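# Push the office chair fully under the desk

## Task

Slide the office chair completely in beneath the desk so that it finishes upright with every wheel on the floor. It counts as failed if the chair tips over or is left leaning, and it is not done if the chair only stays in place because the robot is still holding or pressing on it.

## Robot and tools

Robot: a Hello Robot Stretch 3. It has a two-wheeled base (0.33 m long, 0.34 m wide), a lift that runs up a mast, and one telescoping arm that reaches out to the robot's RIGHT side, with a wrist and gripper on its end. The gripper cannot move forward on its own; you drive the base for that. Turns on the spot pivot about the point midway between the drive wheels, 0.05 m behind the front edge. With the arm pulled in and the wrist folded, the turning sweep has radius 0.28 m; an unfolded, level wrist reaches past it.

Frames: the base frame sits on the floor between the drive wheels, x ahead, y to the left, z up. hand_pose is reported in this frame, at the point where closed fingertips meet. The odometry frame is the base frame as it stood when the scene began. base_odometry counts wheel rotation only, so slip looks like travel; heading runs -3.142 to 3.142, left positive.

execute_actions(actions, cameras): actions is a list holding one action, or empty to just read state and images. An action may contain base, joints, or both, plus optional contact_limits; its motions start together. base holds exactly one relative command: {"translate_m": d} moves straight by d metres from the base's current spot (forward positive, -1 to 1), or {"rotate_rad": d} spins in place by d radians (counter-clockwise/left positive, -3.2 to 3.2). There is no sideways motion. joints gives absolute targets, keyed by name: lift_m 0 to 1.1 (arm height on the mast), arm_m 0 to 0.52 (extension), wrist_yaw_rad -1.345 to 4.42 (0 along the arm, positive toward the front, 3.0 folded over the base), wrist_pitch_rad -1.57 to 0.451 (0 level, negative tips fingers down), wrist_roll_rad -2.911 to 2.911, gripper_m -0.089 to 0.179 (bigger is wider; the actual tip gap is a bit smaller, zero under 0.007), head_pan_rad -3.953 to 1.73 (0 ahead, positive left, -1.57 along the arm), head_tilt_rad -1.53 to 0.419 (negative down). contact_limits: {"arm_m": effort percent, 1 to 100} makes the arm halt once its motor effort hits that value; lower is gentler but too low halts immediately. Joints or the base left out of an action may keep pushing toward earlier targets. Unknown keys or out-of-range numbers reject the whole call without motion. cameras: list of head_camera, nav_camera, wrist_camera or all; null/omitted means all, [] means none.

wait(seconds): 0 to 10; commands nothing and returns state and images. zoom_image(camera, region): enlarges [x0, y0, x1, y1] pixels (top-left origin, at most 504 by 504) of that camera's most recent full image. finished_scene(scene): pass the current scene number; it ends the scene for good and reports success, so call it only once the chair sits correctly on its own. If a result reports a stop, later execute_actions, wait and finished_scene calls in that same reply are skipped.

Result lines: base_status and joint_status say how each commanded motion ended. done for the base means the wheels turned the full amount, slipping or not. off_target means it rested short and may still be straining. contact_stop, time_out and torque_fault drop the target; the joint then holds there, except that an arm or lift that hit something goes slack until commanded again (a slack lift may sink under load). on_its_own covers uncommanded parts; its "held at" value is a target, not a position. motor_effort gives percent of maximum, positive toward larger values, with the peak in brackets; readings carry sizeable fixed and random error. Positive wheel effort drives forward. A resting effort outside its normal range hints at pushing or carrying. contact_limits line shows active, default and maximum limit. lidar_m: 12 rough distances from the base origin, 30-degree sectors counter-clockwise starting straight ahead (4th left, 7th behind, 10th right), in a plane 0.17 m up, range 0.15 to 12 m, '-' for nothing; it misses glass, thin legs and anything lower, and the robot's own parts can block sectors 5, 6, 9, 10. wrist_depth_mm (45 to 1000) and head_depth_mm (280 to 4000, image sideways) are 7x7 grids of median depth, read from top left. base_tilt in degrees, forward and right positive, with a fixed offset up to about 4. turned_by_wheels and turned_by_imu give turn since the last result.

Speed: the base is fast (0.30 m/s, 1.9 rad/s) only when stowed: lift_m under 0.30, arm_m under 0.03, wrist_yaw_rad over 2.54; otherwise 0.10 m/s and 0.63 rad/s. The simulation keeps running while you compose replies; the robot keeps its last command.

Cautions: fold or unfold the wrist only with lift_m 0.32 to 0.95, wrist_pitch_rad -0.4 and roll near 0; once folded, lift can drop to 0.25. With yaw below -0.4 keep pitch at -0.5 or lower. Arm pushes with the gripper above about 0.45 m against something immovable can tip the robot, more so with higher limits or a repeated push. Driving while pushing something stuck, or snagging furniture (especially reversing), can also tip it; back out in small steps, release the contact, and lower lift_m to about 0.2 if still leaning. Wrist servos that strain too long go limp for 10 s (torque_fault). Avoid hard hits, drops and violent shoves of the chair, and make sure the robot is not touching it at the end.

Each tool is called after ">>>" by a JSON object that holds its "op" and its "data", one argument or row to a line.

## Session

>>> {"op": "execute_actions", "data": {
  "actions": [
    {"joints":{"head_pan_rad":0,"head_tilt_rad":-0.5}}
  ],
  "cameras": ["nav_camera"]
}}

>>> {"op": "execute_actions", "data": {
  "actions": [
    {"joints":{"head_pan_rad":-2.1}}
  ],
  "cameras": ["nav_camera"]
}}

>>> {"op": "execute_actions", "data": {
  "actions": [
    {"joints":{"head_pan_rad":-3.9}}
  ],
  "cameras": ["nav_camera"]
}}

Scene clock: 0.87 s.
base_odometry: x=+0.000 y=+0.000 heading=+0.000 (m, m, rad; odometry frame)
turned_by_wheels: +0.000 (rad since the last result)
turned_by_imu: +0.000 (rad since the last result)
base_tilt: forward=-1.0 right=-1.3 (deg)
lidar_m: 1.25 1.25 1.43 1.10 1.09 1.26 2.27 2.23 2.87 1.23 1.24 1.47
head_depth_mm: 1123 1238 1365 1545 1719 1523 1263 / 1101 1205 1334 1497 1696 1524 1262 / 1071 1172 1298 1440 1644 1530 1256 / 1046 1144 1261 1401 1582 1515 1261 / 1024 1119 1225 1356 1526 1520 1263 / 1001 1082 1195 1324 1477 1510 1264 / 982 1066 1165 1288 1434 1518 1266
base_status: not commanded
joint_positions: lift_m=+0.591 arm_m=-0.002 wrist_yaw_rad=+2.918 wrist_pitch_rad=-0.450 wrist_roll_rad=-0.018 gripper_m=+0.037 head_pan_rad=-0.007 head_tilt_rad=-0.493
joint_status: all done
motor_effort: left_wheel=+0(1) right_wheel=+0(0) lift_m=+38(38) arm_m=+0(0) wrist_yaw_rad=+0(0) wrist_pitch_rad=+4(5) wrist_roll_rad=+0(0) gripper_m=+0(0) head_pan_rad=+2(4) head_tilt_rad=-3(41) (%)
hand_pose: x=+0.0277 y=+0.0718 z=+0.5965 quat_wxyz=(+0.233, +0.696, +0.082, +0.674) (m; base frame)
wrist_depth_mm: 774 923 - - - - - / 881 - - - - - - / 909 - - - - - - / - - - - - - - / - - - - - 952 911 / 867 849 - 811 - 823 800 / 739 739 701 727 705 699 703
pictures: nav_camera (sideways: a quarter turn counterclockwise sets it upright)
Images, in order (width x height): nav_camera 672x504.

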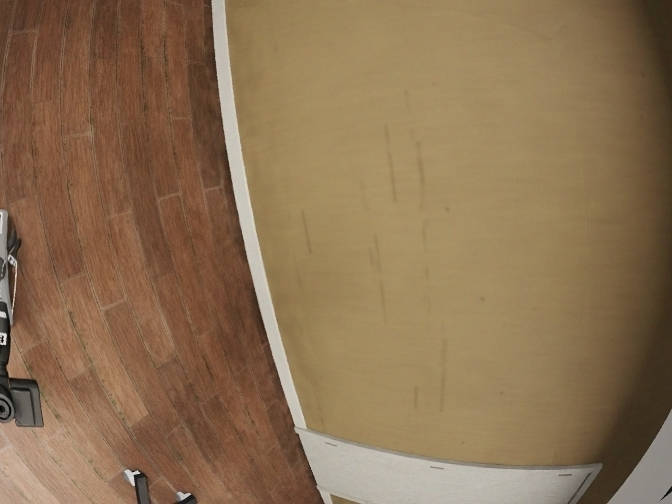

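Scene clock: 2.43 s.
base_odometry: x=+0.000 y=+0.000 heading=+0.000 (m, m, rad; odometry frame)
turned_by_wheels: +0.000 (rad since the last result)
turned_by_imu: +0.000 (rad since the last result)
base_tilt: forward=-1.1 right=-1.3 (deg)
lidar_m: 1.26 1.25 1.43 1.10 1.10 1.27 2.27 2.23 2.87 1.23 1.24 1.47
head_depth_mm: 2342 2483 2683 2578 1906 1529 1268 / 2574 2757 2956 2580 1916 1523 1262 / 2786 3008 3248 2571 1907 1519 1258 / 3061 3319 3557 2583 1912 1524 1261 / 3135 3367 3591 2591 1902 1519 1261 / 2882 3027 3274 2576 1904 1520 1265 / 2705 2876 3134 2576 1913 1523 1260
base_status: not commanded
joint_positions: lift_m=+0.591 arm_m=-0.002 wrist_yaw_rad=+2.918 wrist_pitch_rad=-0.450 wrist_roll_rad=-0.018 gripper_m=+0.037 head_pan_rad=-2.093 head_tilt_rad=-0.494
joint_status: all done
motor_effort: left_wheel=+0(0) right_wheel=+0(0) lift_m=+38(38) arm_m=+0(0) wrist_yaw_rad=+0(0) wrist_pitch_rad=+4(4) wrist_roll_rad=+0(0) gripper_m=+0(0) head_pan_rad=-3(34) head_tilt_rad=-3(3) (%)
hand_pose: x=+0.0277 y=+0.0718 z=+0.5965 quat_wxyz=(+0.233, +0.696, +0.082, +0.674) (m; base frame)
wrist_depth_mm: 792 891 - - - - - / 836 - - - - - - / 915 - - - - - - / - - - - - - - / - - - - - 938 919 / 875 886 - 833 - 795 795 / 749 734 720 729 724 697 686
pictures: nav_camera (sideways: a quarter turn counterclockwise sets it upright)
Images, in order (width x height): nav_camera 672x504.

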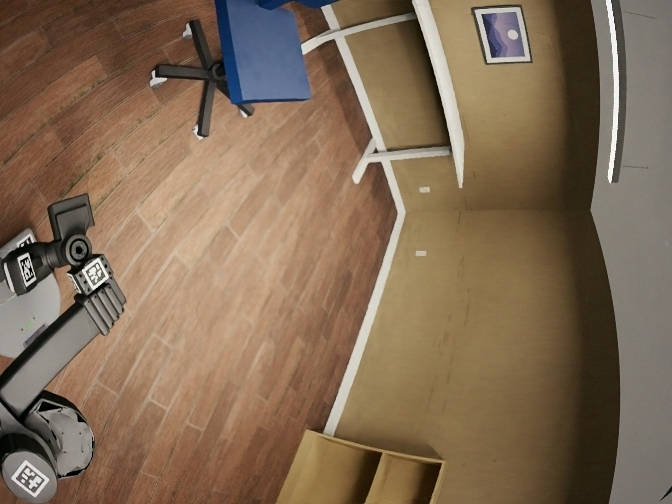

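Scene clock: 3.87 s.
base_odometry: x=+0.000 y=+0.000 heading=+0.000 (m, m, rad; odometry frame)
turned_by_wheels: +0.000 (rad since the last result)
turned_by_imu: +0.000 (rad since the last result)
base_tilt: forward=-1.0 right=-1.4 (deg)
lidar_m: 1.25 1.25 1.43 1.10 1.10 1.26 2.27 2.23 2.87 1.23 1.24 1.47
head_depth_mm: 1461 1575 - - - - - / 1533 1658 1207 1244 1386 1564 - / 1623 1753 1285 1339 1492 1509 1262 / 1726 1860 1362 1473 1656 1522 1265 / 1846 1994 1457 1614 1789 1516 1268 / 2002 2185 1586 1798 1913 1521 1262 / 2136 2388 2707 2556 1907 1525 1271
base_status: not commanded
joint_positions: lift_m=+0.591 arm_m=-0.002 wrist_yaw_rad=+2.918 wrist_pitch_rad=-0.450 wrist_roll_rad=-0.018 gripper_m=+0.037 head_pan_rad=-3.893 head_tilt_rad=-0.494
joint_status: all done
motor_effort: left_wheel=+0(0) right_wheel=+0(0) lift_m=+38(38) arm_m=+0(0) wrist_yaw_rad=+1(1) wrist_pitch_rad=+4(4) wrist_roll_rad=+0(0) gripper_m=+0(0) head_pan_rad=-3(31) head_tilt_rad=-3(4) (%)
hand_pose: x=+0.0277 y=+0.0718 z=+0.5965 quat_wxyz=(+0.233, +0.696, +0.082, +0.674) (m; base frame)
wrist_depth_mm: 777 941 - - - - - / 852 - - - - - - / 925 - - - - - - / - - - - - - - / - - - - - 960 944 / 882 879 - 840 - 810 809 / 743 715 735 705 724 698 687
pictures: nav_camera (sideways: a quarter turn counterclockwise sets it upright)
Images, in order (width x height): nav_camera 672x504.

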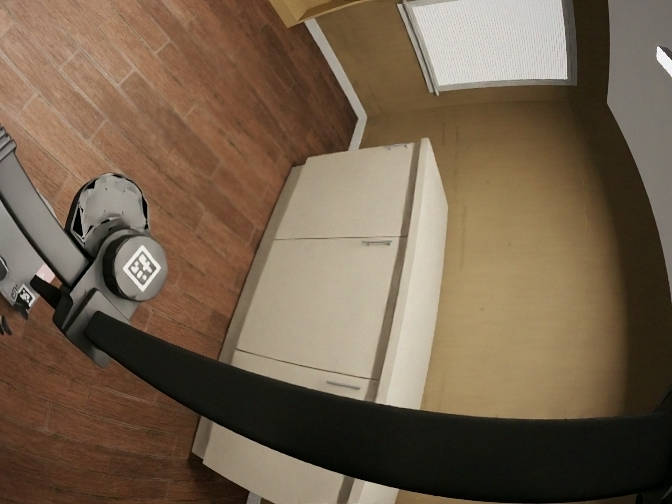

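Chair at -75°; desk normal ≈ 0.26-1.57 = -1.31.

>>> {"op": "execute_actions", "data": {
  "actions": [
    {"base":{"rotate_rad":-1.31},"joints":{"head_pan_rad":0,"head_tilt_rad":-0.55}}
  ],
  "cameras": ["nav_camera","head_camera"]
}}

Scene clock: 7.03 s.
base_odometry: x=+0.000 y=+0.000 heading=-1.310 (m, m, rad; odometry frame)
turned_by_wheels: -1.310 (rad since the last result)
turned_by_imu: -1.318 (rad since the last result)
base_tilt: forward=-1.0 right=-1.3 (deg)
lidar_m: 1.23 1.81 1.31 1.25 1.29 1.14 1.10 1.13 1.55 2.23 2.60 2.96
head_depth_mm: 2499 2699 2944 2372 1811 1460 1229 / 2498 2740 3005 2165 1747 1458 1224 / 2516 2607 2974 1514 1291 1456 1226 / 2529 2712 2928 1522 1571 1427 1231 / 2512 2710 1255 1394 1694 1464 1225 / 2489 2750 2938 2268 1806 1459 1229 / 2533 2771 2994 2366 1815 1466 1221
base_status: done
joint_positions: lift_m=+0.591 arm_m=-0.002 wrist_yaw_rad=+2.918 wrist_pitch_rad=-0.450 wrist_roll_rad=-0.018 gripper_m=+0.037 head_pan_rad=-0.007 head_tilt_rad=-0.543
joint_status: all done
motor_effort: left_wheel=+2(7) right_wheel=-2(6) lift_m=+38(38) arm_m=+0(0) wrist_yaw_rad=+0(0) wrist_pitch_rad=+4(5) wrist_roll_rad=+0(0) gripper_m=+0(0) head_pan_rad=+2(33) head_tilt_rad=-4(16) (%)
hand_pose: x=+0.0277 y=+0.0718 z=+0.5965 quat_wxyz=(+0.233, +0.696, +0.082, +0.674) (m; base frame)
wrist_depth_mm: - - - - - - - / - - - - - - - / - - - - - - - / - - - - - - - / - - - - - 944 939 / 855 856 - 832 - 828 786 / 736 741 738 727 735 706 695
pictures: head_camera (sideways: a quarter turn clockwise sets it upright), nav_camera (sideways: a quarter turn counterclockwise sets it upright)
Images, in order (width x height): head_camera 896x504, nav_camera 672x504.

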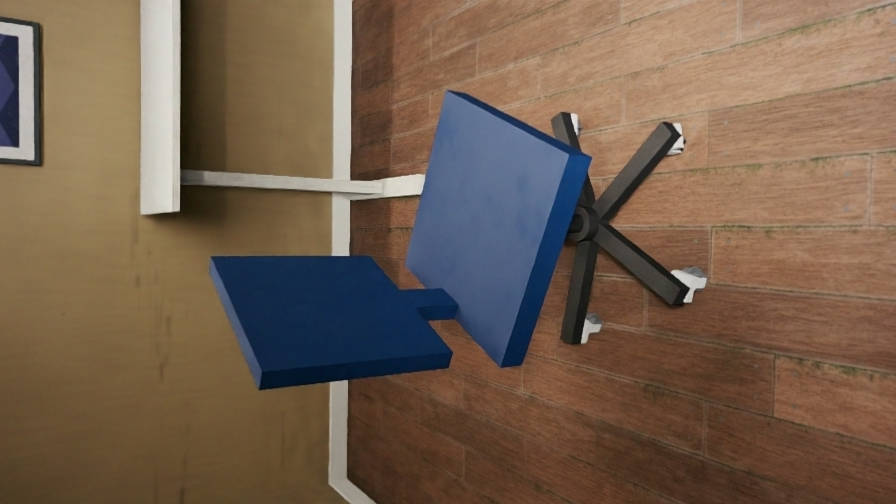

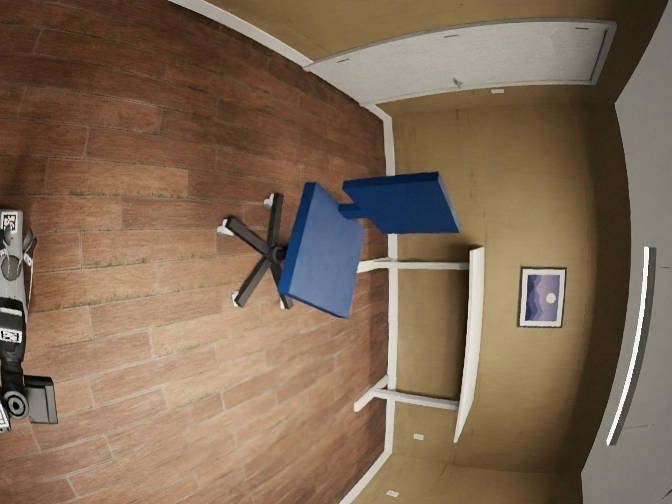

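>>> {"op": "execute_actions", "data": {
  "actions": [
    {"base":{"translate_m":0.6},"joints":{"lift_m":0.36,"wrist_yaw_rad":1.57,"wrist_pitch_rad":0,"arm_m":0.05,"gripper_m":0,"head_tilt_rad":-0.8}}
  ],
  "cameras": []
}}

>>> {"op": "execute_actions", "data": {
  "actions": [
    {"base":{"translate_m":0.35}}
  ],
  "cameras": ["nav_camera"]
}}

Scene clock: 14.40 s.
base_odometry: x=+0.155 y=-0.580 heading=-1.310 (m, m, rad; odometry frame)
turned_by_wheels: +0.000 (rad since the last result)
turned_by_imu: +0.004 (rad since the last result)
base_tilt: forward=-1.1 right=-1.3 (deg)
lidar_m: 0.63 1.81 1.32 1.26 1.30 1.76 1.69 1.76 2.46 2.22 2.58 2.44
head_depth_mm: 2070 2369 2145 1729 1428 1261 1131 / 2076 2384 2133 1103 929 1091 1113 / 2015 2321 2116 1108 931 839 1114 / 2081 2356 2069 1108 930 1162 1121 / 2098 794 895 1028 936 1243 1097 / 2109 708 740 830 951 1267 1117 / 2125 2302 634 754 1473 1267 1126
base_status: done
joint_positions: lift_m=+0.361 arm_m=+0.050 wrist_yaw_rad=+1.571 wrist_pitch_rad=-0.022 wrist_roll_rad=-0.018 gripper_m=+0.000 head_pan_rad=-0.007 head_tilt_rad=-0.790
joint_status: all done
motor_effort: left_wheel=+1(7) right_wheel=-2(2) lift_m=+14(34) arm_m=+2(1) wrist_yaw_rad=-1(1) wrist_pitch_rad=+7(7) wrist_roll_rad=+0(1) gripper_m=-2(81) head_pan_rad=+2(3) head_tilt_rad=-6(32) (%)
hand_pose: x=+0.2343 y=-0.1945 z=+0.4697 quat_wxyz=(+0.510, +0.501, -0.489, +0.499) (m; base frame)
wrist_depth_mm: 488 596 - - - - - / 498 621 - - - - - / - - - - - - - / 461 371 344 396 - - - / - 395 300 304 - - - / - - 967 - - - 949 / 814 712 638 720 744 759 742
pictures: none
No camera images: the call's "cameras" was empty. Leave "cameras" out to get every camera's image.

Scene clock: 19.30 s.
base_odometry: x=+0.245 y=-0.918 heading=-1.309 (m, m, rad; odometry frame)
turned_by_wheels: +0.001 (rad since the last result)
turned_by_imu: +0.004 (rad since the last result)
base_tilt: forward=-1.0 right=-1.3 (deg)
lidar_m: 0.32 1.81 1.33 1.27 1.31 1.78 2.04 2.12 2.29 2.44 2.58 2.16
head_depth_mm: 1263 2013 2133 1732 1460 1214 1111 / 1273 2016 2149 1723 1460 803 707 / 1446 1955 2082 1742 931 804 709 / 1794 2056 2146 1742 933 806 708 / 1795 2060 2148 1747 935 807 710 / 1797 2030 618 678 750 790 712 / 1808 2080 534 542 587 643 712
base_status: translate_m off_target (by the wheels' count: +0.3499 of +0.3500)
joint_positions: lift_m=+0.361 arm_m=+0.050 wrist_yaw_rad=+1.441 wrist_pitch_rad=-0.024 wrist_roll_rad=-0.018 gripper_m=+0.000 head_pan_rad=-0.007 head_tilt_rad=-0.791
joint_status: not commanded
on_its_own: wrist_yaw_rad is held at +1.442, not at your +1.570, by its stall guard, which is not easing now; left_wheel is at rest, and its effort (+28) is outside its rest range (-18 to +18)
motor_effort: left_wheel=+28(45) right_wheel=+3(28) lift_m=+14(14) arm_m=-2(2) wrist_yaw_rad=+0(49) wrist_pitch_rad=+7(8) wrist_roll_rad=+0(0) gripper_m=-3(9) head_pan_rad=+2(2) head_tilt_rad=-5(7) (%)
hand_pose: x=+0.2321 y=-0.2284 z=+0.4691 quat_wxyz=(+0.542, +0.469, -0.520, +0.464) (m; base frame)
wrist_depth_mm: - - - - - - - / - - - - - - - / - - - - - - - / 382 358 341 387 - - - / 197 192 187 216 - - - / 133 131 129 - - - 958 / 101 99 103 746 763 763 762
pictures: nav_camera (sideways: a quarter turn counterclockwise sets it upright)
Images, in order (width x height): nav_camera 672x504.

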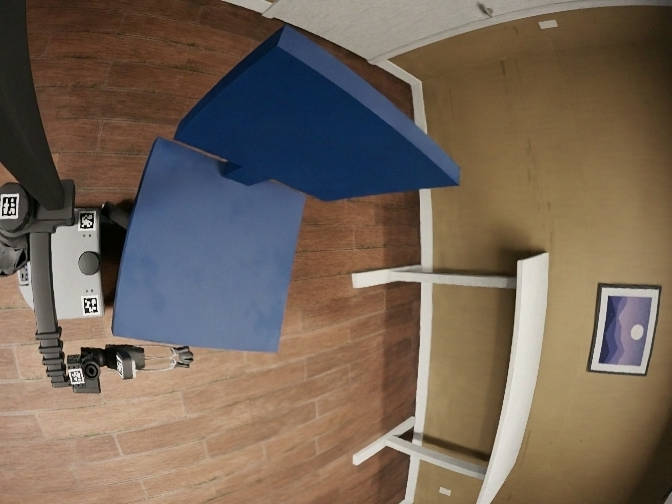

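>>> {"op": "execute_actions", "data": {
  "actions": [
    {"base":{"translate_m":-0.3}}
  ],
  "cameras": []
}}

>>> {"op": "execute_actions", "data": {
  "actions": [
    {"joints":{"arm_m":0,"wrist_yaw_rad":1.7}}
  ],
  "cameras": []
}}

>>> {"op": "execute_actions", "data": {
  "actions": [
    {"base":{"translate_m":0.3}}
  ],
  "cameras": ["nav_camera"]
}}

Scene clock: 23.73 s.
base_odometry: x=+0.167 y=-0.628 heading=-1.309 (m, m, rad; odometry frame)
turned_by_wheels: +0.000 (rad since the last result)
turned_by_imu: -0.002 (rad since the last result)
base_tilt: forward=-1.1 right=-1.4 (deg)
lidar_m: 0.62 1.80 1.32 1.26 1.31 1.77 1.74 1.81 2.48 2.23 2.58 2.40
head_depth_mm: 2023 2325 2110 1721 1452 1260 1131 / 2028 2319 2116 1102 951 1095 1093 / 2003 2293 2074 1101 931 837 1118 / 2052 2325 2141 1107 932 861 1114 / 2051 2259 1040 1077 930 1141 1100 / 2050 736 772 849 916 1248 1115 / 2073 2218 630 685 1414 1271 1115
base_status: done
joint_positions: lift_m=+0.361 arm_m=+0.050 wrist_yaw_rad=+1.441 wrist_pitch_rad=-0.023 wrist_roll_rad=-0.018 gripper_m=+0.000 head_pan_rad=-0.007 head_tilt_rad=-0.791
joint_status: not commanded
on_its_own: wrist_yaw_rad is held at +1.442, not at your +1.570, by its stall guard, which is not easing now
motor_effort: left_wheel=+1(21) right_wheel=-1(5) lift_m=+14(14) arm_m=-2(2) wrist_yaw_rad=+0(1) wrist_pitch_rad=+6(7) wrist_roll_rad=+0(0) gripper_m=-2(3) head_pan_rad=+2(2) head_tilt_rad=-5(5) (%)
hand_pose: x=+0.2321 y=-0.2284 z=+0.4696 quat_wxyz=(+0.542, +0.468, -0.521, +0.465) (m; base frame)
wrist_depth_mm: 569 - - - - - - / 561 - - - - - - / 575 - - - - - - / 381 364 352 - - - - / 301 288 282 - - - - / - - 933 - - - 978 / 800 616 640 717 781 753 748
pictures: none
No camera images: the call's "cameras" was empty. Leave "cameras" out to get every camera's image.

Scene clock: 25.20 s.
base_odometry: x=+0.167 y=-0.628 heading=-1.309 (m, m, rad; odometry frame)
turned_by_wheels: +0.000 (rad since the last result)
turned_by_imu: +0.000 (rad since the last result)
base_tilt: forward=-1.1 right=-1.3 (deg)
lidar_m: 0.61 1.80 1.32 1.26 1.31 1.77 1.74 1.81 2.48 2.23 2.58 2.40
head_depth_mm: 2020 2309 2120 1727 1460 1265 1113 / 2032 2313 2140 1105 951 1095 1107 / 1995 2280 2074 1108 929 836 1118 / 2038 2324 2138 1102 934 856 1115 / 2056 2251 1037 1082 930 1139 1095 / 2075 734 776 849 913 1244 1121 / 2083 2237 631 686 1413 1269 1117
base_status: not commanded
joint_positions: lift_m=+0.361 arm_m=+0.000 wrist_yaw_rad=+1.699 wrist_pitch_rad=-0.023 wrist_roll_rad=-0.018 gripper_m=+0.000 head_pan_rad=-0.007 head_tilt_rad=-0.791
joint_status: all done
motor_effort: left_wheel=+1(1) right_wheel=-1(0) lift_m=+15(14) arm_m=-2(2) wrist_yaw_rad=+1(1) wrist_pitch_rad=+6(6) wrist_roll_rad=+0(0) gripper_m=-3(2) head_pan_rad=+2(2) head_tilt_rad=-5(5) (%)
hand_pose: x=+0.2322 y=-0.1127 z=+0.4696 quat_wxyz=(+0.477, +0.531, -0.456, +0.530) (m; base frame)
wrist_depth_mm: - 506 688 - - - - / - 525 692 - - - - / - - 670 - - - - / - 426 356 330 407 - - / - - 365 310 - - - / - - - - - - 962 / 808 804 697 618 697 753 774
pictures: none
No camera images: the call's "cameras" was empty. Leave "cameras" out to get every camera's image.

Scene clock: 29.37 s.
base_odometry: x=+0.245 y=-0.918 heading=-1.310 (m, m, rad; odometry frame)
turned_by_wheels: -0.001 (rad since the last result)
turned_by_imu: -0.002 (rad since the last result)
base_tilt: forward=-1.0 right=-1.4 (deg)
lidar_m: 0.42 1.81 1.33 1.27 1.31 1.77 2.04 2.12 2.29 2.40 2.57 2.17
head_depth_mm: 1267 2040 2105 1731 1456 1266 1093 / 1279 2034 2141 1733 1463 802 746 / 1447 1963 2075 1748 927 802 736 / 1791 2045 2127 1752 933 806 729 / 1803 2058 2151 1750 932 805 716 / 1803 2067 2153 1739 934 807 711 / 1818 2070 2152 1707 768 678 688
base_status: done
joint_positions: lift_m=+0.361 arm_m=+0.000 wrist_yaw_rad=+1.554 wrist_pitch_rad=-0.022 wrist_roll_rad=-0.018 gripper_m=+0.000 head_pan_rad=-0.007 head_tilt_rad=-0.792
joint_status: not commanded
on_its_own: wrist_yaw_rad is held at +1.634, not at your +1.700, by its stall guard, which is still easing; right_wheel is at rest, and its effort (+20) is outside its rest range (-18 to +18)
motor_effort: left_wheel=-10(11) right_wheel=+20(32) lift_m=+15(14) arm_m=-2(2) wrist_yaw_rad=+54(58) wrist_pitch_rad=+6(6) wrist_roll_rad=+0(0) gripper_m=-10(11) head_pan_rad=+2(2) head_tilt_rad=-6(6) (%)
hand_pose: x=+0.2342 y=-0.1495 z=+0.4697 quat_wxyz=(+0.514, +0.497, -0.494, +0.495) (m; base frame)
wrist_depth_mm: - - - - - - - / - - - - - - - / - - - - - - - / 377 357 341 327 - - - / 198 192 189 200 206 - - / 149 155 166 - - - 981 / 152 160 170 577 724 766 766
pictures: nav_camera (sideways: a quarter turn counterclockwise sets it upright)
Images, in order (width x height): nav_camera 672x504.

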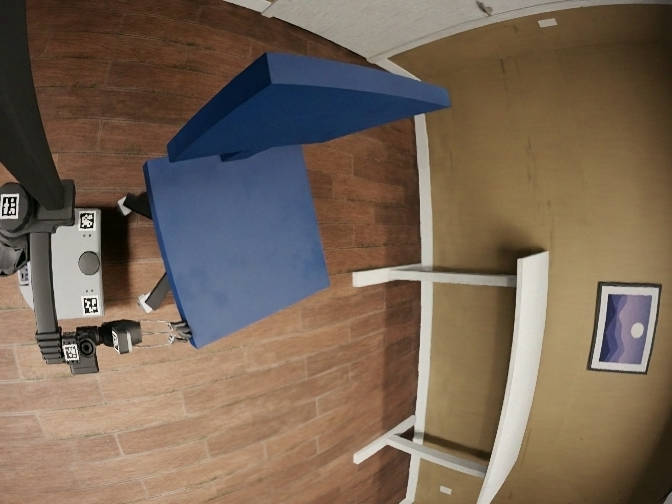

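>>> {"op": "execute_actions", "data": {
  "actions": [
    {"base":{"translate_m":-0.15},"joints":{"lift_m":0.55,"wrist_yaw_rad":1.57}}
  ],
  "cameras": []
}}

>>> {"op": "execute_actions", "data": {
  "actions": [
    {"base":{"rotate_rad":1.3}}
  ],
  "cameras": []
}}

>>> {"op": "execute_actions", "data": {
  "actions": [
    {"base":{"translate_m":0.57}}
  ],
  "cameras": []
}}

>>> {"op": "execute_actions", "data": {
  "actions": [
    {"base":{"rotate_rad":-2.1}}
  ],
  "cameras": ["nav_camera"]
}}

Scene clock: 32.27 s.
base_odometry: x=+0.206 y=-0.773 heading=-1.310 (m, m, rad; odometry frame)
turned_by_wheels: +0.000 (rad since the last result)
turned_by_imu: +0.000 (rad since the last result)
base_tilt: forward=-1.1 right=-1.3 (deg)
lidar_m: 0.57 1.81 1.32 1.27 1.31 1.76 1.89 1.95 2.55 2.25 2.57 2.28
head_depth_mm: 1899 2175 2104 1729 1465 1253 1103 / 1906 2182 2130 1730 1402 856 1089 / 1886 2161 2042 1108 930 852 1099 / 1922 2190 2143 1109 931 837 1120 / 1926 2204 2145 1750 931 820 1075 / 1934 2205 2141 1747 915 804 1119 / 1932 2220 871 697 601 1201 1119
base_status: done
joint_positions: lift_m=+0.549 arm_m=+0.000 wrist_yaw_rad=+1.568 wrist_pitch_rad=-0.021 wrist_roll_rad=-0.018 gripper_m=+0.000 head_pan_rad=-0.007 head_tilt_rad=-0.792
joint_status: all done
motor_effort: left_wheel=+0(9) right_wheel=+0(4) lift_m=+61(67) arm_m=-2(2) wrist_yaw_rad=+0(14) wrist_pitch_rad=+6(6) wrist_roll_rad=+0(0) gripper_m=-2(4) head_pan_rad=+2(2) head_tilt_rad=-6(6) (%)
hand_pose: x=+0.2343 y=-0.1460 z=+0.6584 quat_wxyz=(+0.511, +0.500, -0.490, +0.499) (m; base frame)
wrist_depth_mm: 493 - - - - - - / 470 - - - - - - / 470 - - - - - - / 458 - - - - - - / 465 - 719 775 - - - / 487 509 498 - - - - / 392 385 382 377 953 - -
pictures: none
No camera images: the call's "cameras" was empty. Leave "cameras" out to get every camera's image.

Scene clock: 35.30 s.
base_odometry: x=+0.206 y=-0.773 heading=-0.010 (m, m, rad; odometry frame)
turned_by_wheels: +1.300 (rad since the last result)
turned_by_imu: +1.308 (rad since the last result)
base_tilt: forward=-1.0 right=-1.3 (deg)
lidar_m: 1.27 1.27 1.44 1.90 1.89 2.17 2.25 2.50 2.28 1.80 0.57 1.50
head_depth_mm: 1194 1393 1629 1732 1457 1258 975 / 1163 1334 1596 1731 1464 1262 1112 / 1133 1305 1546 1704 1457 1261 1113 / 1105 1269 1486 1680 1464 1266 1115 / 1084 1229 1439 1654 1460 1270 1118 / 1058 1198 1394 1619 1463 1269 1120 / 1034 1176 1359 1607 1471 1274 1121
base_status: done
joint_positions: lift_m=+0.549 arm_m=+0.000 wrist_yaw_rad=+1.569 wrist_pitch_rad=-0.021 wrist_roll_rad=-0.018 gripper_m=+0.000 head_pan_rad=-0.007 head_tilt_rad=-0.792
joint_status: not commanded
motor_effort: left_wheel=-3(6) right_wheel=+3(6) lift_m=+61(61) arm_m=-2(2) wrist_yaw_rad=+2(1) wrist_pitch_rad=+6(6) wrist_roll_rad=+0(0) gripper_m=-2(3) head_pan_rad=+2(2) head_tilt_rad=-6(6) (%)
hand_pose: x=+0.2343 y=-0.1458 z=+0.6584 quat_wxyz=(+0.511, +0.500, -0.490, +0.499) (m; base frame)
wrist_depth_mm: 962 - - - - 201 229 / - - - - - 206 240 / - - - - - 214 254 / - - - - - 223 268 / - - - - - 229 284 / - - - - - 242 327 / - - - - - - 338
pictures: none
No camera images: the call's "cameras" was empty. Leave "cameras" out to get every camera's image.

Scene clock: 41.93 s.
base_odometry: x=+0.776 y=-0.779 heading=-0.010 (m, m, rad; odometry frame)
turned_by_wheels: +0.000 (rad since the last result)
turned_by_imu: +0.004 (rad since the last result)
base_tilt: forward=-1.0 right=-1.3 (deg)
lidar_m: 0.73 0.72 0.83 1.39 2.20 2.35 2.83 3.04 0.62 1.79 1.49 0.85
head_depth_mm: 663 769 915 1138 1396 1266 1118 / 648 747 883 1089 1369 1261 1113 / 630 726 856 1039 1326 1261 1114 / 615 705 830 1003 1267 1261 1118 / 601 685 802 960 1208 1265 1118 / 587 670 777 930 1151 1265 1118 / 575 651 755 896 1102 1257 1120
base_status: done
joint_positions: lift_m=+0.549 arm_m=+0.000 wrist_yaw_rad=+1.569 wrist_pitch_rad=-0.021 wrist_roll_rad=-0.018 gripper_m=+0.000 head_pan_rad=-0.007 head_tilt_rad=-0.792
joint_status: not commanded
motor_effort: left_wheel=-2(3) right_wheel=+2(6) lift_m=+61(61) arm_m=-2(2) wrist_yaw_rad=-1(0) wrist_pitch_rad=+6(6) wrist_roll_rad=+0(0) gripper_m=-3(3) head_pan_rad=+2(2) head_tilt_rad=-6(5) (%)
hand_pose: x=+0.2343 y=-0.1458 z=+0.6584 quat_wxyz=(+0.511, +0.500, -0.490, +0.499) (m; base frame)
wrist_depth_mm: 551 573 603 646 704 726 771 / 554 593 624 658 716 751 837 / 561 601 649 701 733 782 818 / 584 619 664 707 745 792 882 / 603 632 678 706 815 821 878 / 618 656 699 - 846 882 950 / 631 685 730 757 841 908 965
pictures: none
No camera images: the call's "cameras" was empty. Leave "cameras" out to get every camera's image.

Scene clock: 46.20 s.
base_odometry: x=+0.776 y=-0.779 heading=-2.110 (m, m, rad; odometry frame)
turned_by_wheels: -2.100 (rad since the last result)
turned_by_imu: -2.113 (rad since the last result)
base_tilt: forward=-1.0 right=-1.3 (deg)
lidar_m: 0.62 1.78 1.51 0.85 0.73 0.73 0.83 1.38 2.05 2.35 2.82 3.04
head_depth_mm: 2865 2747 2123 1732 1395 1264 1098 / 3015 2749 2139 425 543 1191 1092 / 2561 2647 2130 450 543 787 1095 / 2441 2681 2149 483 618 853 1117 / 2255 2488 2131 541 711 1174 1114 / 2075 2334 532 613 915 1273 1121 / 1867 2084 562 718 1466 1270 1116
base_status: done
joint_positions: lift_m=+0.549 arm_m=+0.000 wrist_yaw_rad=+1.569 wrist_pitch_rad=-0.021 wrist_roll_rad=-0.018 gripper_m=+0.000 head_pan_rad=-0.007 head_tilt_rad=-0.792
joint_status: not commanded
motor_effort: left_wheel=+2(6) right_wheel=-3(6) lift_m=+61(61) arm_m=-2(2) wrist_yaw_rad=+1(1) wrist_pitch_rad=+6(6) wrist_roll_rad=+0(0) gripper_m=-3(3) head_pan_rad=+2(2) head_tilt_rad=-6(6) (%)
hand_pose: x=+0.2343 y=-0.1458 z=+0.6584 quat_wxyz=(+0.511, +0.500, -0.490, +0.499) (m; base frame)
wrist_depth_mm: 387 295 238 - - - - / 413 309 243 - - - - / 444 325 255 - - - - / - 345 269 - - - - / - 370 280 280 - - - / - 389 475 - - - - / - 417 379 378 - - -
pictures: nav_camera (sideways: a quarter turn counterclockwise sets it upright)
Images, in order (width x height): nav_camera 672x504.

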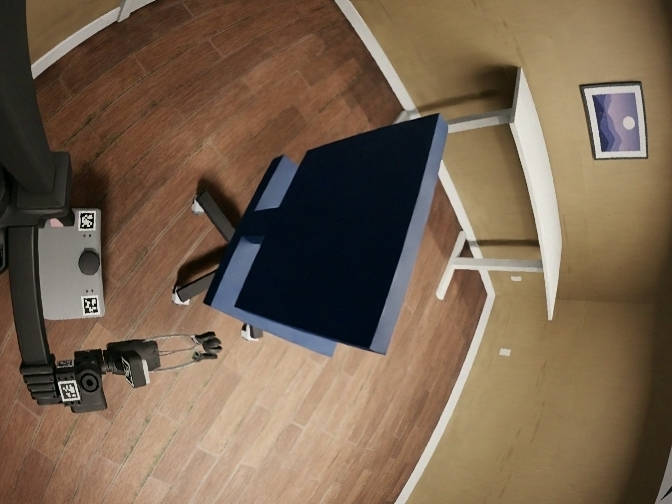

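Gripper would miss the edge; swing it inward and push.

>>> {"op": "execute_actions", "data": {
  "actions": [
    {"joints":{"wrist_yaw_rad":1.9}}
  ],
  "cameras": []
}}

>>> {"op": "execute_actions", "data": {
  "actions": [
    {"base":{"translate_m":0.4}}
  ],
  "cameras": ["nav_camera"]
}}

Scene clock: 47.30 s.
base_odometry: x=+0.776 y=-0.779 heading=-2.110 (m, m, rad; odometry frame)
turned_by_wheels: +0.000 (rad since the last result)
turned_by_imu: +0.000 (rad since the last result)
base_tilt: forward=-1.0 right=-1.3 (deg)
lidar_m: 0.62 1.78 1.50 0.86 0.73 0.73 0.83 1.38 2.05 2.35 2.82 3.04
head_depth_mm: 2868 2732 2133 1734 1394 1265 1113 / 3043 2764 2125 425 543 1195 1112 / 2560 2680 2135 450 544 789 1087 / 2455 2658 2143 484 617 853 1114 / 2250 2496 2159 540 713 1179 1112 / 2081 2316 532 613 916 1268 1113 / 1871 2112 564 716 1467 1270 1122
base_status: not commanded
joint_positions: lift_m=+0.549 arm_m=+0.000 wrist_yaw_rad=+1.898 wrist_pitch_rad=-0.021 wrist_roll_rad=-0.018 gripper_m=+0.000 head_pan_rad=-0.007 head_tilt_rad=-0.792
joint_status: all done
motor_effort: left_wheel=+2(2) right_wheel=-3(2) lift_m=+60(60) arm_m=-2(2) wrist_yaw_rad=+0(1) wrist_pitch_rad=+6(6) wrist_roll_rad=+0(0) gripper_m=-3(2) head_pan_rad=+2(2) head_tilt_rad=-5(7) (%)
hand_pose: x=+0.2207 y=-0.0631 z=+0.6584 quat_wxyz=(+0.422, +0.574, -0.401, +0.576) (m; base frame)
wrist_depth_mm: - - 439 292 235 - - / - - 454 305 242 - - / - - 489 318 249 - - / - - 512 328 260 - - / - - - 380 266 - - / - - - - 454 477 - / - - - 406 362 391 -
pictures: none
No camera images: the call's "cameras" was empty. Leave "cameras" out to get every camera's image.

Scene clock: 52.27 s.
base_odometry: x=+0.571 y=-1.122 heading=-2.110 (m, m, rad; odometry frame)
turned_by_wheels: +0.000 (rad since the last result)
turned_by_imu: +0.002 (rad since the last result)
base_tilt: forward=-1.1 right=-1.3 (deg)
lidar_m: 0.44 1.42 1.80 1.17 1.02 1.02 1.16 1.94 2.32 2.66 2.63 2.75
head_depth_mm: 2633 2737 2123 1733 369 498 1093 / 2653 2746 2127 1723 363 477 1060 / 1900 2454 2127 1738 362 458 973 / 2139 2438 2151 1736 356 442 701 / 1290 2206 2161 1737 355 426 698 / 1208 2009 2112 1748 349 411 700 / 1130 1849 2018 1700 350 396 584
base_status: done
joint_positions: lift_m=+0.549 arm_m=+0.000 wrist_yaw_rad=+1.880 wrist_pitch_rad=-0.033 wrist_roll_rad=-0.018 gripper_m=+0.000 head_pan_rad=-0.007 head_tilt_rad=-0.792
joint_status: not commanded
motor_effort: left_wheel=-2(8) right_wheel=+13(24) lift_m=+61(60) arm_m=-2(2) wrist_yaw_rad=+12(19) wrist_pitch_rad=+9(10) wrist_roll_rad=+0(0) gripper_m=-4(5) head_pan_rad=+2(2) head_tilt_rad=-6(5) (%)
hand_pose: x=+0.2218 y=-0.0676 z=+0.6554 quat_wxyz=(+0.431, +0.573, -0.403, +0.569) (m; base frame)
wrist_depth_mm: 182 174 166 159 152 146 141 / 189 180 171 164 157 150 146 / 197 187 178 169 162 154 151 / 204 194 185 176 167 159 156 / 214 203 192 182 172 164 - / 224 211 199 - 175 170 - / - 224 211 337 191 176 930
pictures: nav_camera (sideways: a quarter turn counterclockwise sets it upright)
Images, in order (width x height): nav_camera 672x504.

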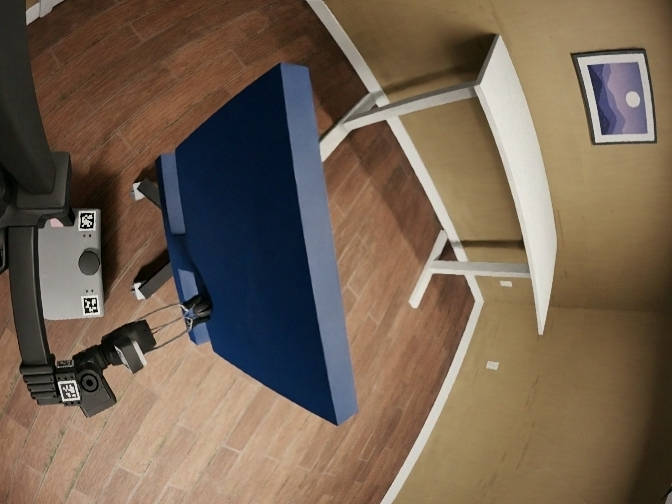

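>>> {"op": "execute_actions", "data": {
  "actions": [
    {"base":{"translate_m":0.55}}
  ],
  "cameras": ["nav_camera"]
}}

Scene clock: 59.03 s.
base_odometry: x=+0.288 y=-1.593 heading=-2.110 (m, m, rad; odometry frame)
turned_by_wheels: +0.000 (rad since the last result)
turned_by_imu: +0.004 (rad since the last result)
base_tilt: forward=-1.0 right=-1.4 (deg)
lidar_m: 1.60 0.98 0.39 1.63 1.39 1.42 1.62 2.70 2.70 2.43 2.36 2.35
head_depth_mm: 1255 2462 2130 1738 1457 1265 1110 / 1111 2471 2129 1731 1465 1255 1106 / 1045 1695 1947 1747 1455 1268 1093 / 1051 1919 2079 489 587 809 1116 / 1056 846 1964 415 398 482 609 / 1063 772 1813 1743 350 351 414 / 1059 738 1642 1728 1470 308 315
base_status: translate_m off_target (by the wheels' count: +0.5498 of +0.5500)
joint_positions: lift_m=+0.549 arm_m=+0.000 wrist_yaw_rad=+1.840 wrist_pitch_rad=-0.022 wrist_roll_rad=-0.018 gripper_m=+0.000 head_pan_rad=-0.007 head_tilt_rad=-0.792
joint_status: not commanded
on_its_own: wrist_yaw_rad is held at +1.841, not at your +1.900, by its stall guard, which is not easing now; left_wheel is at rest, and its effort (+32) is outside its rest range (-18 to +18)
motor_effort: left_wheel=+32(35) right_wheel=+18(32) lift_m=+60(61) arm_m=-2(4) wrist_yaw_rad=+1(56) wrist_pitch_rad=+6(9) wrist_roll_rad=+1(0) gripper_m=-3(10) head_pan_rad=+2(2) head_tilt_rad=-5(6) (%)
hand_pose: x=+0.2251 y=-0.0774 z=+0.6582 quat_wxyz=(+0.439, +0.562, -0.418, +0.563) (m; base frame)
wrist_depth_mm: 179 210 257 797 968 - - / 182 211 259 - - - - / 181 213 267 - - - - / 185 218 274 - - - - / 186 219 277 338 - - - / 189 222 462 - - - - / 192 367 379 - - - -
pictures: nav_camera (sideways: a quarter turn counterclockwise sets it upright)
Images, in order (width x height): nav_camera 672x504.

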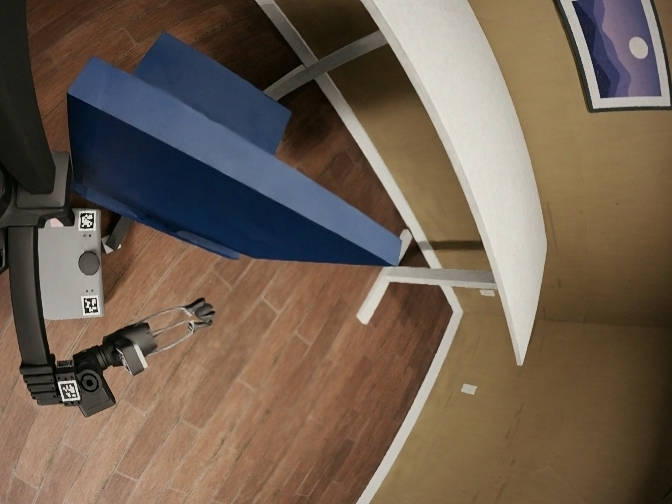

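>>> {"op": "execute_actions", "data": {
  "actions": [
    {"base":{"translate_m":-0.4}}
  ],
  "cameras": []
}}

>>> {"op": "execute_actions", "data": {
  "actions": [
    {"base":{"rotate_rad":0.8}}
  ],
  "cameras": ["nav_camera"]
}}

Scene clock: 64.17 s.
base_odometry: x=+0.494 y=-1.250 heading=-2.110 (m, m, rad; odometry frame)
turned_by_wheels: +0.000 (rad since the last result)
turned_by_imu: -0.003 (rad since the last result)
base_tilt: forward=-1.0 right=-1.4 (deg)
lidar_m: 2.00 0.71 1.70 1.31 1.13 1.12 1.28 2.15 2.43 2.79 2.57 2.64
head_depth_mm: 2515 2678 2138 1724 1455 1261 1110 / 2465 2654 2100 1752 1462 1260 1104 / 1729 2373 2134 1737 1461 1262 1091 / 1276 754 799 1023 1403 1265 1115 / 1202 1965 613 703 879 1218 1115 / 1056 1885 532 557 648 840 1122 / 1058 1736 1892 487 914 1143 1101
base_status: done
joint_positions: lift_m=+0.549 arm_m=+0.000 wrist_yaw_rad=+1.840 wrist_pitch_rad=-0.022 wrist_roll_rad=-0.018 gripper_m=+0.000 head_pan_rad=-0.007 head_tilt_rad=-0.792
joint_status: not commanded
on_its_own: wrist_yaw_rad is held at +1.841, not at your +1.900, by its stall guard, which is not easing now
motor_effort: left_wheel=+1(28) right_wheel=-1(16) lift_m=+60(60) arm_m=-2(2) wrist_yaw_rad=+0(0) wrist_pitch_rad=+6(6) wrist_roll_rad=+0(0) gripper_m=-2(3) head_pan_rad=+2(2) head_tilt_rad=-5(5) (%)
hand_pose: x=+0.2251 y=-0.0774 z=+0.6582 quat_wxyz=(+0.439, +0.562, -0.418, +0.563) (m; base frame)
wrist_depth_mm: - 365 420 547 - - - / - 371 425 567 - - - / - - 428 578 - - - / - - 443 594 - - - / - 696 608 548 - - - / - 520 491 - - - - / - 481 460 - - - -
pictures: none
No camera images: the call's "cameras" was empty. Leave "cameras" out to get every camera's image.

Scene clock: 66.43 s.
base_odometry: x=+0.494 y=-1.250 heading=-1.310 (m, m, rad; odometry frame)
turned_by_wheels: +0.800 (rad since the last result)
turned_by_imu: +0.805 (rad since the last result)
base_tilt: forward=-1.0 right=-1.4 (deg)
lidar_m: 1.29 1.59 1.14 1.12 1.16 1.57 2.43 2.51 2.56 2.64 2.00 0.71
head_depth_mm: 1035 1252 1876 494 622 1189 1088 / 1262 1648 1854 1102 871 846 1103 / 1459 1663 1933 1104 952 1216 1096 / 1452 1656 1948 1704 1427 1216 1109 / 1468 1681 1953 1738 1469 1274 1118 / 1462 1675 1961 1743 1468 1269 1117 / 1463 1687 1960 1755 1471 1275 1120
base_status: done
joint_positions: lift_m=+0.549 arm_m=+0.000 wrist_yaw_rad=+1.840 wrist_pitch_rad=-0.022 wrist_roll_rad=-0.018 gripper_m=+0.000 head_pan_rad=-0.007 head_tilt_rad=-0.792
joint_status: not commanded
on_its_own: wrist_yaw_rad is held at +1.841, not at your +1.900, by its stall guard, which is not easing now
motor_effort: left_wheel=-2(6) right_wheel=+3(6) lift_m=+60(60) arm_m=-2(2) wrist_yaw_rad=+2(0) wrist_pitch_rad=+6(6) wrist_roll_rad=+0(0) gripper_m=-3(3) head_pan_rad=+2(2) head_tilt_rad=-5(4) (%)
hand_pose: x=+0.2251 y=-0.0774 z=+0.6582 quat_wxyz=(+0.439, +0.562, -0.418, +0.563) (m; base frame)
wrist_depth_mm: - - - - - 260 270 / - - - - - 271 276 / - - - - - 277 288 / - - - - - 288 295 / - - - - 633 297 308 / - - - - 489 469 352 / - - - - 406 364 335
pictures: nav_camera (sideways: a quarter turn counterclockwise sets it upright)
Images, in order (width x height): nav_camera 672x504.

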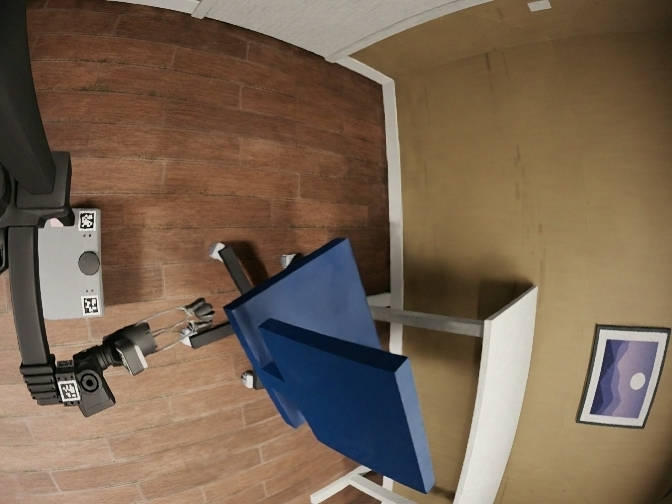

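>>> {"op": "execute_actions", "data": {
  "actions": [
    {"base":{"rotate_rad":0.7},"joints":{"lift_m":0.36,"wrist_yaw_rad":1.57}}
  ],
  "cameras": []
}}

>>> {"op": "execute_actions", "data": {
  "actions": [
    {"base":{"translate_m":0.5}}
  ],
  "cameras": []
}}

>>> {"op": "execute_actions", "data": {
  "actions": [
    {"base":{"rotate_rad":-0.7}}
  ],
  "cameras": []
}}

>>> {"op": "execute_actions", "data": {
  "actions": [
    {"base":{"translate_m":0.22},"joints":{"head_pan_rad":-1.4}}
  ],
  "cameras": ["nav_camera"]
}}

Scene clock: 69.37 s.
base_odometry: x=+0.494 y=-1.250 heading=-0.610 (m, m, rad; odometry frame)
turned_by_wheels: +0.700 (rad since the last result)
turned_by_imu: +0.704 (rad since the last result)
base_tilt: forward=-1.0 right=-1.3 (deg)
lidar_m: 1.36 1.13 1.12 1.24 1.94 2.42 2.69 2.57 2.64 2.00 0.71 1.70
head_depth_mm: 1563 1736 1936 1732 1455 1261 1094 / 1676 1883 2043 1727 1464 1262 1131 / 1603 1847 2067 1730 1462 1263 1115 / 1413 1606 1882 1735 1465 1264 1120 / 1262 1421 1634 1728 1462 1266 1113 / 1150 1277 1454 1631 1469 1270 1112 / 1057 1166 1306 1477 1475 1266 1117
base_status: done
joint_positions: lift_m=+0.361 arm_m=+0.000 wrist_yaw_rad=+1.572 wrist_pitch_rad=-0.021 wrist_roll_rad=-0.018 gripper_m=+0.000 head_pan_rad=-0.007 head_tilt_rad=-0.792
joint_status: all done
motor_effort: left_wheel=-2(7) right_wheel=+3(5) lift_m=+13(57) arm_m=-2(2) wrist_yaw_rad=+0(2) wrist_pitch_rad=+6(6) wrist_roll_rad=+1(1) gripper_m=-3(2) head_pan_rad=+2(2) head_tilt_rad=-6(6) (%)
hand_pose: x=+0.2343 y=-0.1451 z=+0.4699 quat_wxyz=(+0.510, +0.501, -0.489, +0.499) (m; base frame)
wrist_depth_mm: 829 - - - - - - / 844 - - - - - - / 864 - - - - - - / 892 - - - - - 341 / 924 - - - - - 337 / 918 - - - - - 959 / 796 811 779 774 757 744 710
pictures: none
No camera images: the call's "cameras" was empty. Leave "cameras" out to get every camera's image.

Scene clock: 75.53 s.
base_odometry: x=+0.903 y=-1.537 heading=-0.610 (m, m, rad; odometry frame)
turned_by_wheels: +0.000 (rad since the last result)
turned_by_imu: +0.003 (rad since the last result)
base_tilt: forward=-1.1 right=-1.3 (deg)
lidar_m: 0.97 0.79 0.78 0.89 1.39 2.81 3.11 2.98 2.96 0.63 1.08 1.32
head_depth_mm: 1207 1330 1503 1654 1452 1257 1113 / 1262 1449 1648 1733 1459 1270 1132 / 1140 1324 1587 1716 1458 1262 1111 / 998 1141 1335 1601 1457 1260 1112 / 889 1008 1155 1354 1448 1274 1118 / 813 906 1019 1175 1372 1272 1117 / 747 824 923 1046 1206 1274 1121
base_status: done
joint_positions: lift_m=+0.361 arm_m=+0.000 wrist_yaw_rad=+1.572 wrist_pitch_rad=-0.021 wrist_roll_rad=-0.018 gripper_m=+0.000 head_pan_rad=-0.007 head_tilt_rad=-0.792
joint_status: not commanded
motor_effort: left_wheel=-3(4) right_wheel=+2(6) lift_m=+14(14) arm_m=-2(2) wrist_yaw_rad=-1(1) wrist_pitch_rad=+6(6) wrist_roll_rad=+1(0) gripper_m=-2(3) head_pan_rad=+2(2) head_tilt_rad=-5(4) (%)
hand_pose: x=+0.2343 y=-0.1451 z=+0.4699 quat_wxyz=(+0.510, +0.501, -0.489, +0.499) (m; base frame)
wrist_depth_mm: 620 731 888 - - 988 825 / 627 747 900 - - - 849 / 637 761 920 - - - 851 / 652 769 958 - - - 882 / 652 788 959 - - - 884 / 671 781 935 - - - 877 / 683 770 801 747 767 770 755
pictures: none
No camera images: the call's "cameras" was empty. Leave "cameras" out to get every camera's image.

Scene clock: 77.63 s.
base_odometry: x=+0.903 y=-1.537 heading=-1.310 (m, m, rad; odometry frame)
turned_by_wheels: -0.700 (rad since the last result)
turned_by_imu: -0.704 (rad since the last result)
base_tilt: forward=-1.1 right=-1.2 (deg)
lidar_m: 1.32 1.12 0.82 0.78 0.84 1.13 2.80 2.92 3.04 2.96 0.63 1.07
head_depth_mm: 1105 1262 1476 1695 1458 1154 1111 / 1111 1276 1490 1681 1455 1264 1129 / 1116 1276 1496 1688 1463 1265 1112 / 1119 1280 1500 1695 1463 1268 1114 / 1124 1286 1515 1698 1461 1268 1119 / 1133 1293 1522 1693 1470 1268 1119 / 1134 1294 1521 1696 1472 1273 1124
base_status: done
joint_positions: lift_m=+0.361 arm_m=+0.000 wrist_yaw_rad=+1.571 wrist_pitch_rad=-0.021 wrist_roll_rad=-0.018 gripper_m=+0.000 head_pan_rad=-0.007 head_tilt_rad=-0.792
joint_status: not commanded
motor_effort: left_wheel=+2(6) right_wheel=-3(6) lift_m=+14(14) arm_m=-2(2) wrist_yaw_rad=-1(1) wrist_pitch_rad=+6(6) wrist_roll_rad=+0(0) gripper_m=-3(3) head_pan_rad=+2(3) head_tilt_rad=-6(6) (%)
hand_pose: x=+0.2343 y=-0.1452 z=+0.4699 quat_wxyz=(+0.510, +0.501, -0.490, +0.499) (m; base frame)
wrist_depth_mm: - - - - - - - / - - - - - - - / - - - - - - - / - - - - - 309 293 / - - - - - 283 215 / 967 - - - - 897 224 / 814 800 798 778 766 771 761
pictures: none
No camera images: the call's "cameras" was empty. Leave "cameras" out to get every camera's image.

Scene clock: 81.00 s.
base_odometry: x=+0.960 y=-1.749 heading=-1.310 (m, m, rad; odometry frame)
turned_by_wheels: +0.000 (rad since the last result)
turned_by_imu: +0.002 (rad since the last result)
base_tilt: forward=-1.0 right=-1.4 (deg)
lidar_m: 1.10 1.14 0.82 0.79 0.82 1.14 3.02 3.15 3.07 0.56 0.93 0.90
head_depth_mm: 2449 725 728 770 868 853 1114 / 2514 2671 2002 1048 931 833 1119 / 2517 2732 2139 1107 932 825 1097 / 2531 2785 2151 1729 932 822 1129 / 1057 2073 2136 1750 935 806 1114 / 1064 771 2084 1741 1432 1269 1139 / 1063 741 1893 1759 1385 1273 1122
base_status: done
joint_positions: lift_m=+0.361 arm_m=+0.000 wrist_yaw_rad=+1.571 wrist_pitch_rad=-0.021 wrist_roll_rad=-0.018 gripper_m=+0.000 head_pan_rad=-1.393 head_tilt_rad=-0.792
joint_status: all done
motor_effort: left_wheel=+1(7) right_wheel=-2(2) lift_m=+14(14) arm_m=-2(2) wrist_yaw_rad=-1(1) wrist_pitch_rad=+6(6) wrist_roll_rad=+0(0) gripper_m=-3(3) head_pan_rad=-3(31) head_tilt_rad=-4(7) (%)
hand_pose: x=+0.2343 y=-0.1452 z=+0.4699 quat_wxyz=(+0.510, +0.501, -0.490, +0.499) (m; base frame)
wrist_depth_mm: 917 954 921 931 912 917 569 / 972 952 933 956 928 916 564 / - - - - 951 974 577 / - - - - - - 573 / - - - - - - 618 / 964 - - - - - 587 / 806 797 801 786 779 757 618
pictures: nav_camera (sideways: a quarter turn counterclockwise sets it upright)
Images, in order (width x height): nav_camera 672x504.

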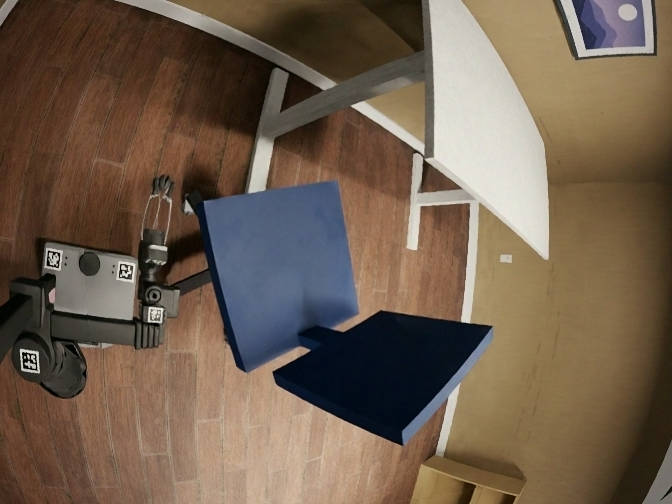

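>>> {"op": "execute_actions", "data": {
  "actions": [
    {"joints":{"arm_m":0.5}}
  ],
  "cameras": ["nav_camera"]
}}

Scene clock: 85.97 s.
base_odometry: x=+0.960 y=-1.749 heading=-1.310 (m, m, rad; odometry frame)
turned_by_wheels: +0.000 (rad since the last result)
turned_by_imu: +0.001 (rad since the last result)
base_tilt: forward=-1.1 right=-1.4 (deg)
lidar_m: 1.10 1.14 0.83 0.79 0.81 1.14 3.02 3.14 3.07 0.89 0.93 0.90
head_depth_mm: 2434 2651 2132 1100 1368 1259 1113 / 2493 2685 2142 1136 1366 1261 1113 / 2529 2740 2152 1109 1400 1267 1116 / 2520 2816 2152 1121 1435 1263 1111 / 1057 2078 2136 1742 1463 1270 1115 / 1060 773 2092 1742 1469 1270 1120 / 1058 738 1887 1755 1379 1272 1119
base_status: not commanded
joint_positions: lift_m=+0.361 arm_m=+0.499 wrist_yaw_rad=+1.623 wrist_pitch_rad=-0.014 wrist_roll_rad=-0.018 gripper_m=+0.000 head_pan_rad=-1.393 head_tilt_rad=-0.792
joint_status: all done
on_its_own: wrist_yaw_rad is held at +1.614, not at your +1.570, by its stall guard, which is not easing now
motor_effort: left_wheel=+3(18) right_wheel=-4(31) lift_m=+15(15) arm_m=+4(11) wrist_yaw_rad=-6(76) wrist_pitch_rad=+4(6) wrist_roll_rad=+0(1) gripper_m=-2(9) head_pan_rad=-3(3) head_tilt_rad=-5(5) (%)
hand_pose: x=+0.2342 y=-0.6310 z=+0.4717 quat_wxyz=(+0.495, +0.512, -0.478, +0.514) (m; base frame)
wrist_depth_mm: - - 964 916 928 873 873 / - - - 942 953 921 918 / - - - - 957 934 921 / - - - - - 950 960 / - - - - - - 987 / - - - - 153 124 122 / 823 834 792 787 767 100 95
pictures: nav_camera (sideways: a quarter turn counterclockwise sets it upright)
Images, in order (width x height): nav_camera 672x504.

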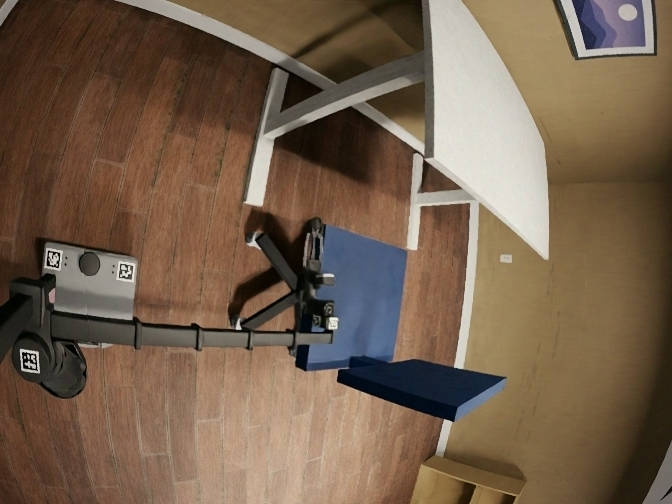

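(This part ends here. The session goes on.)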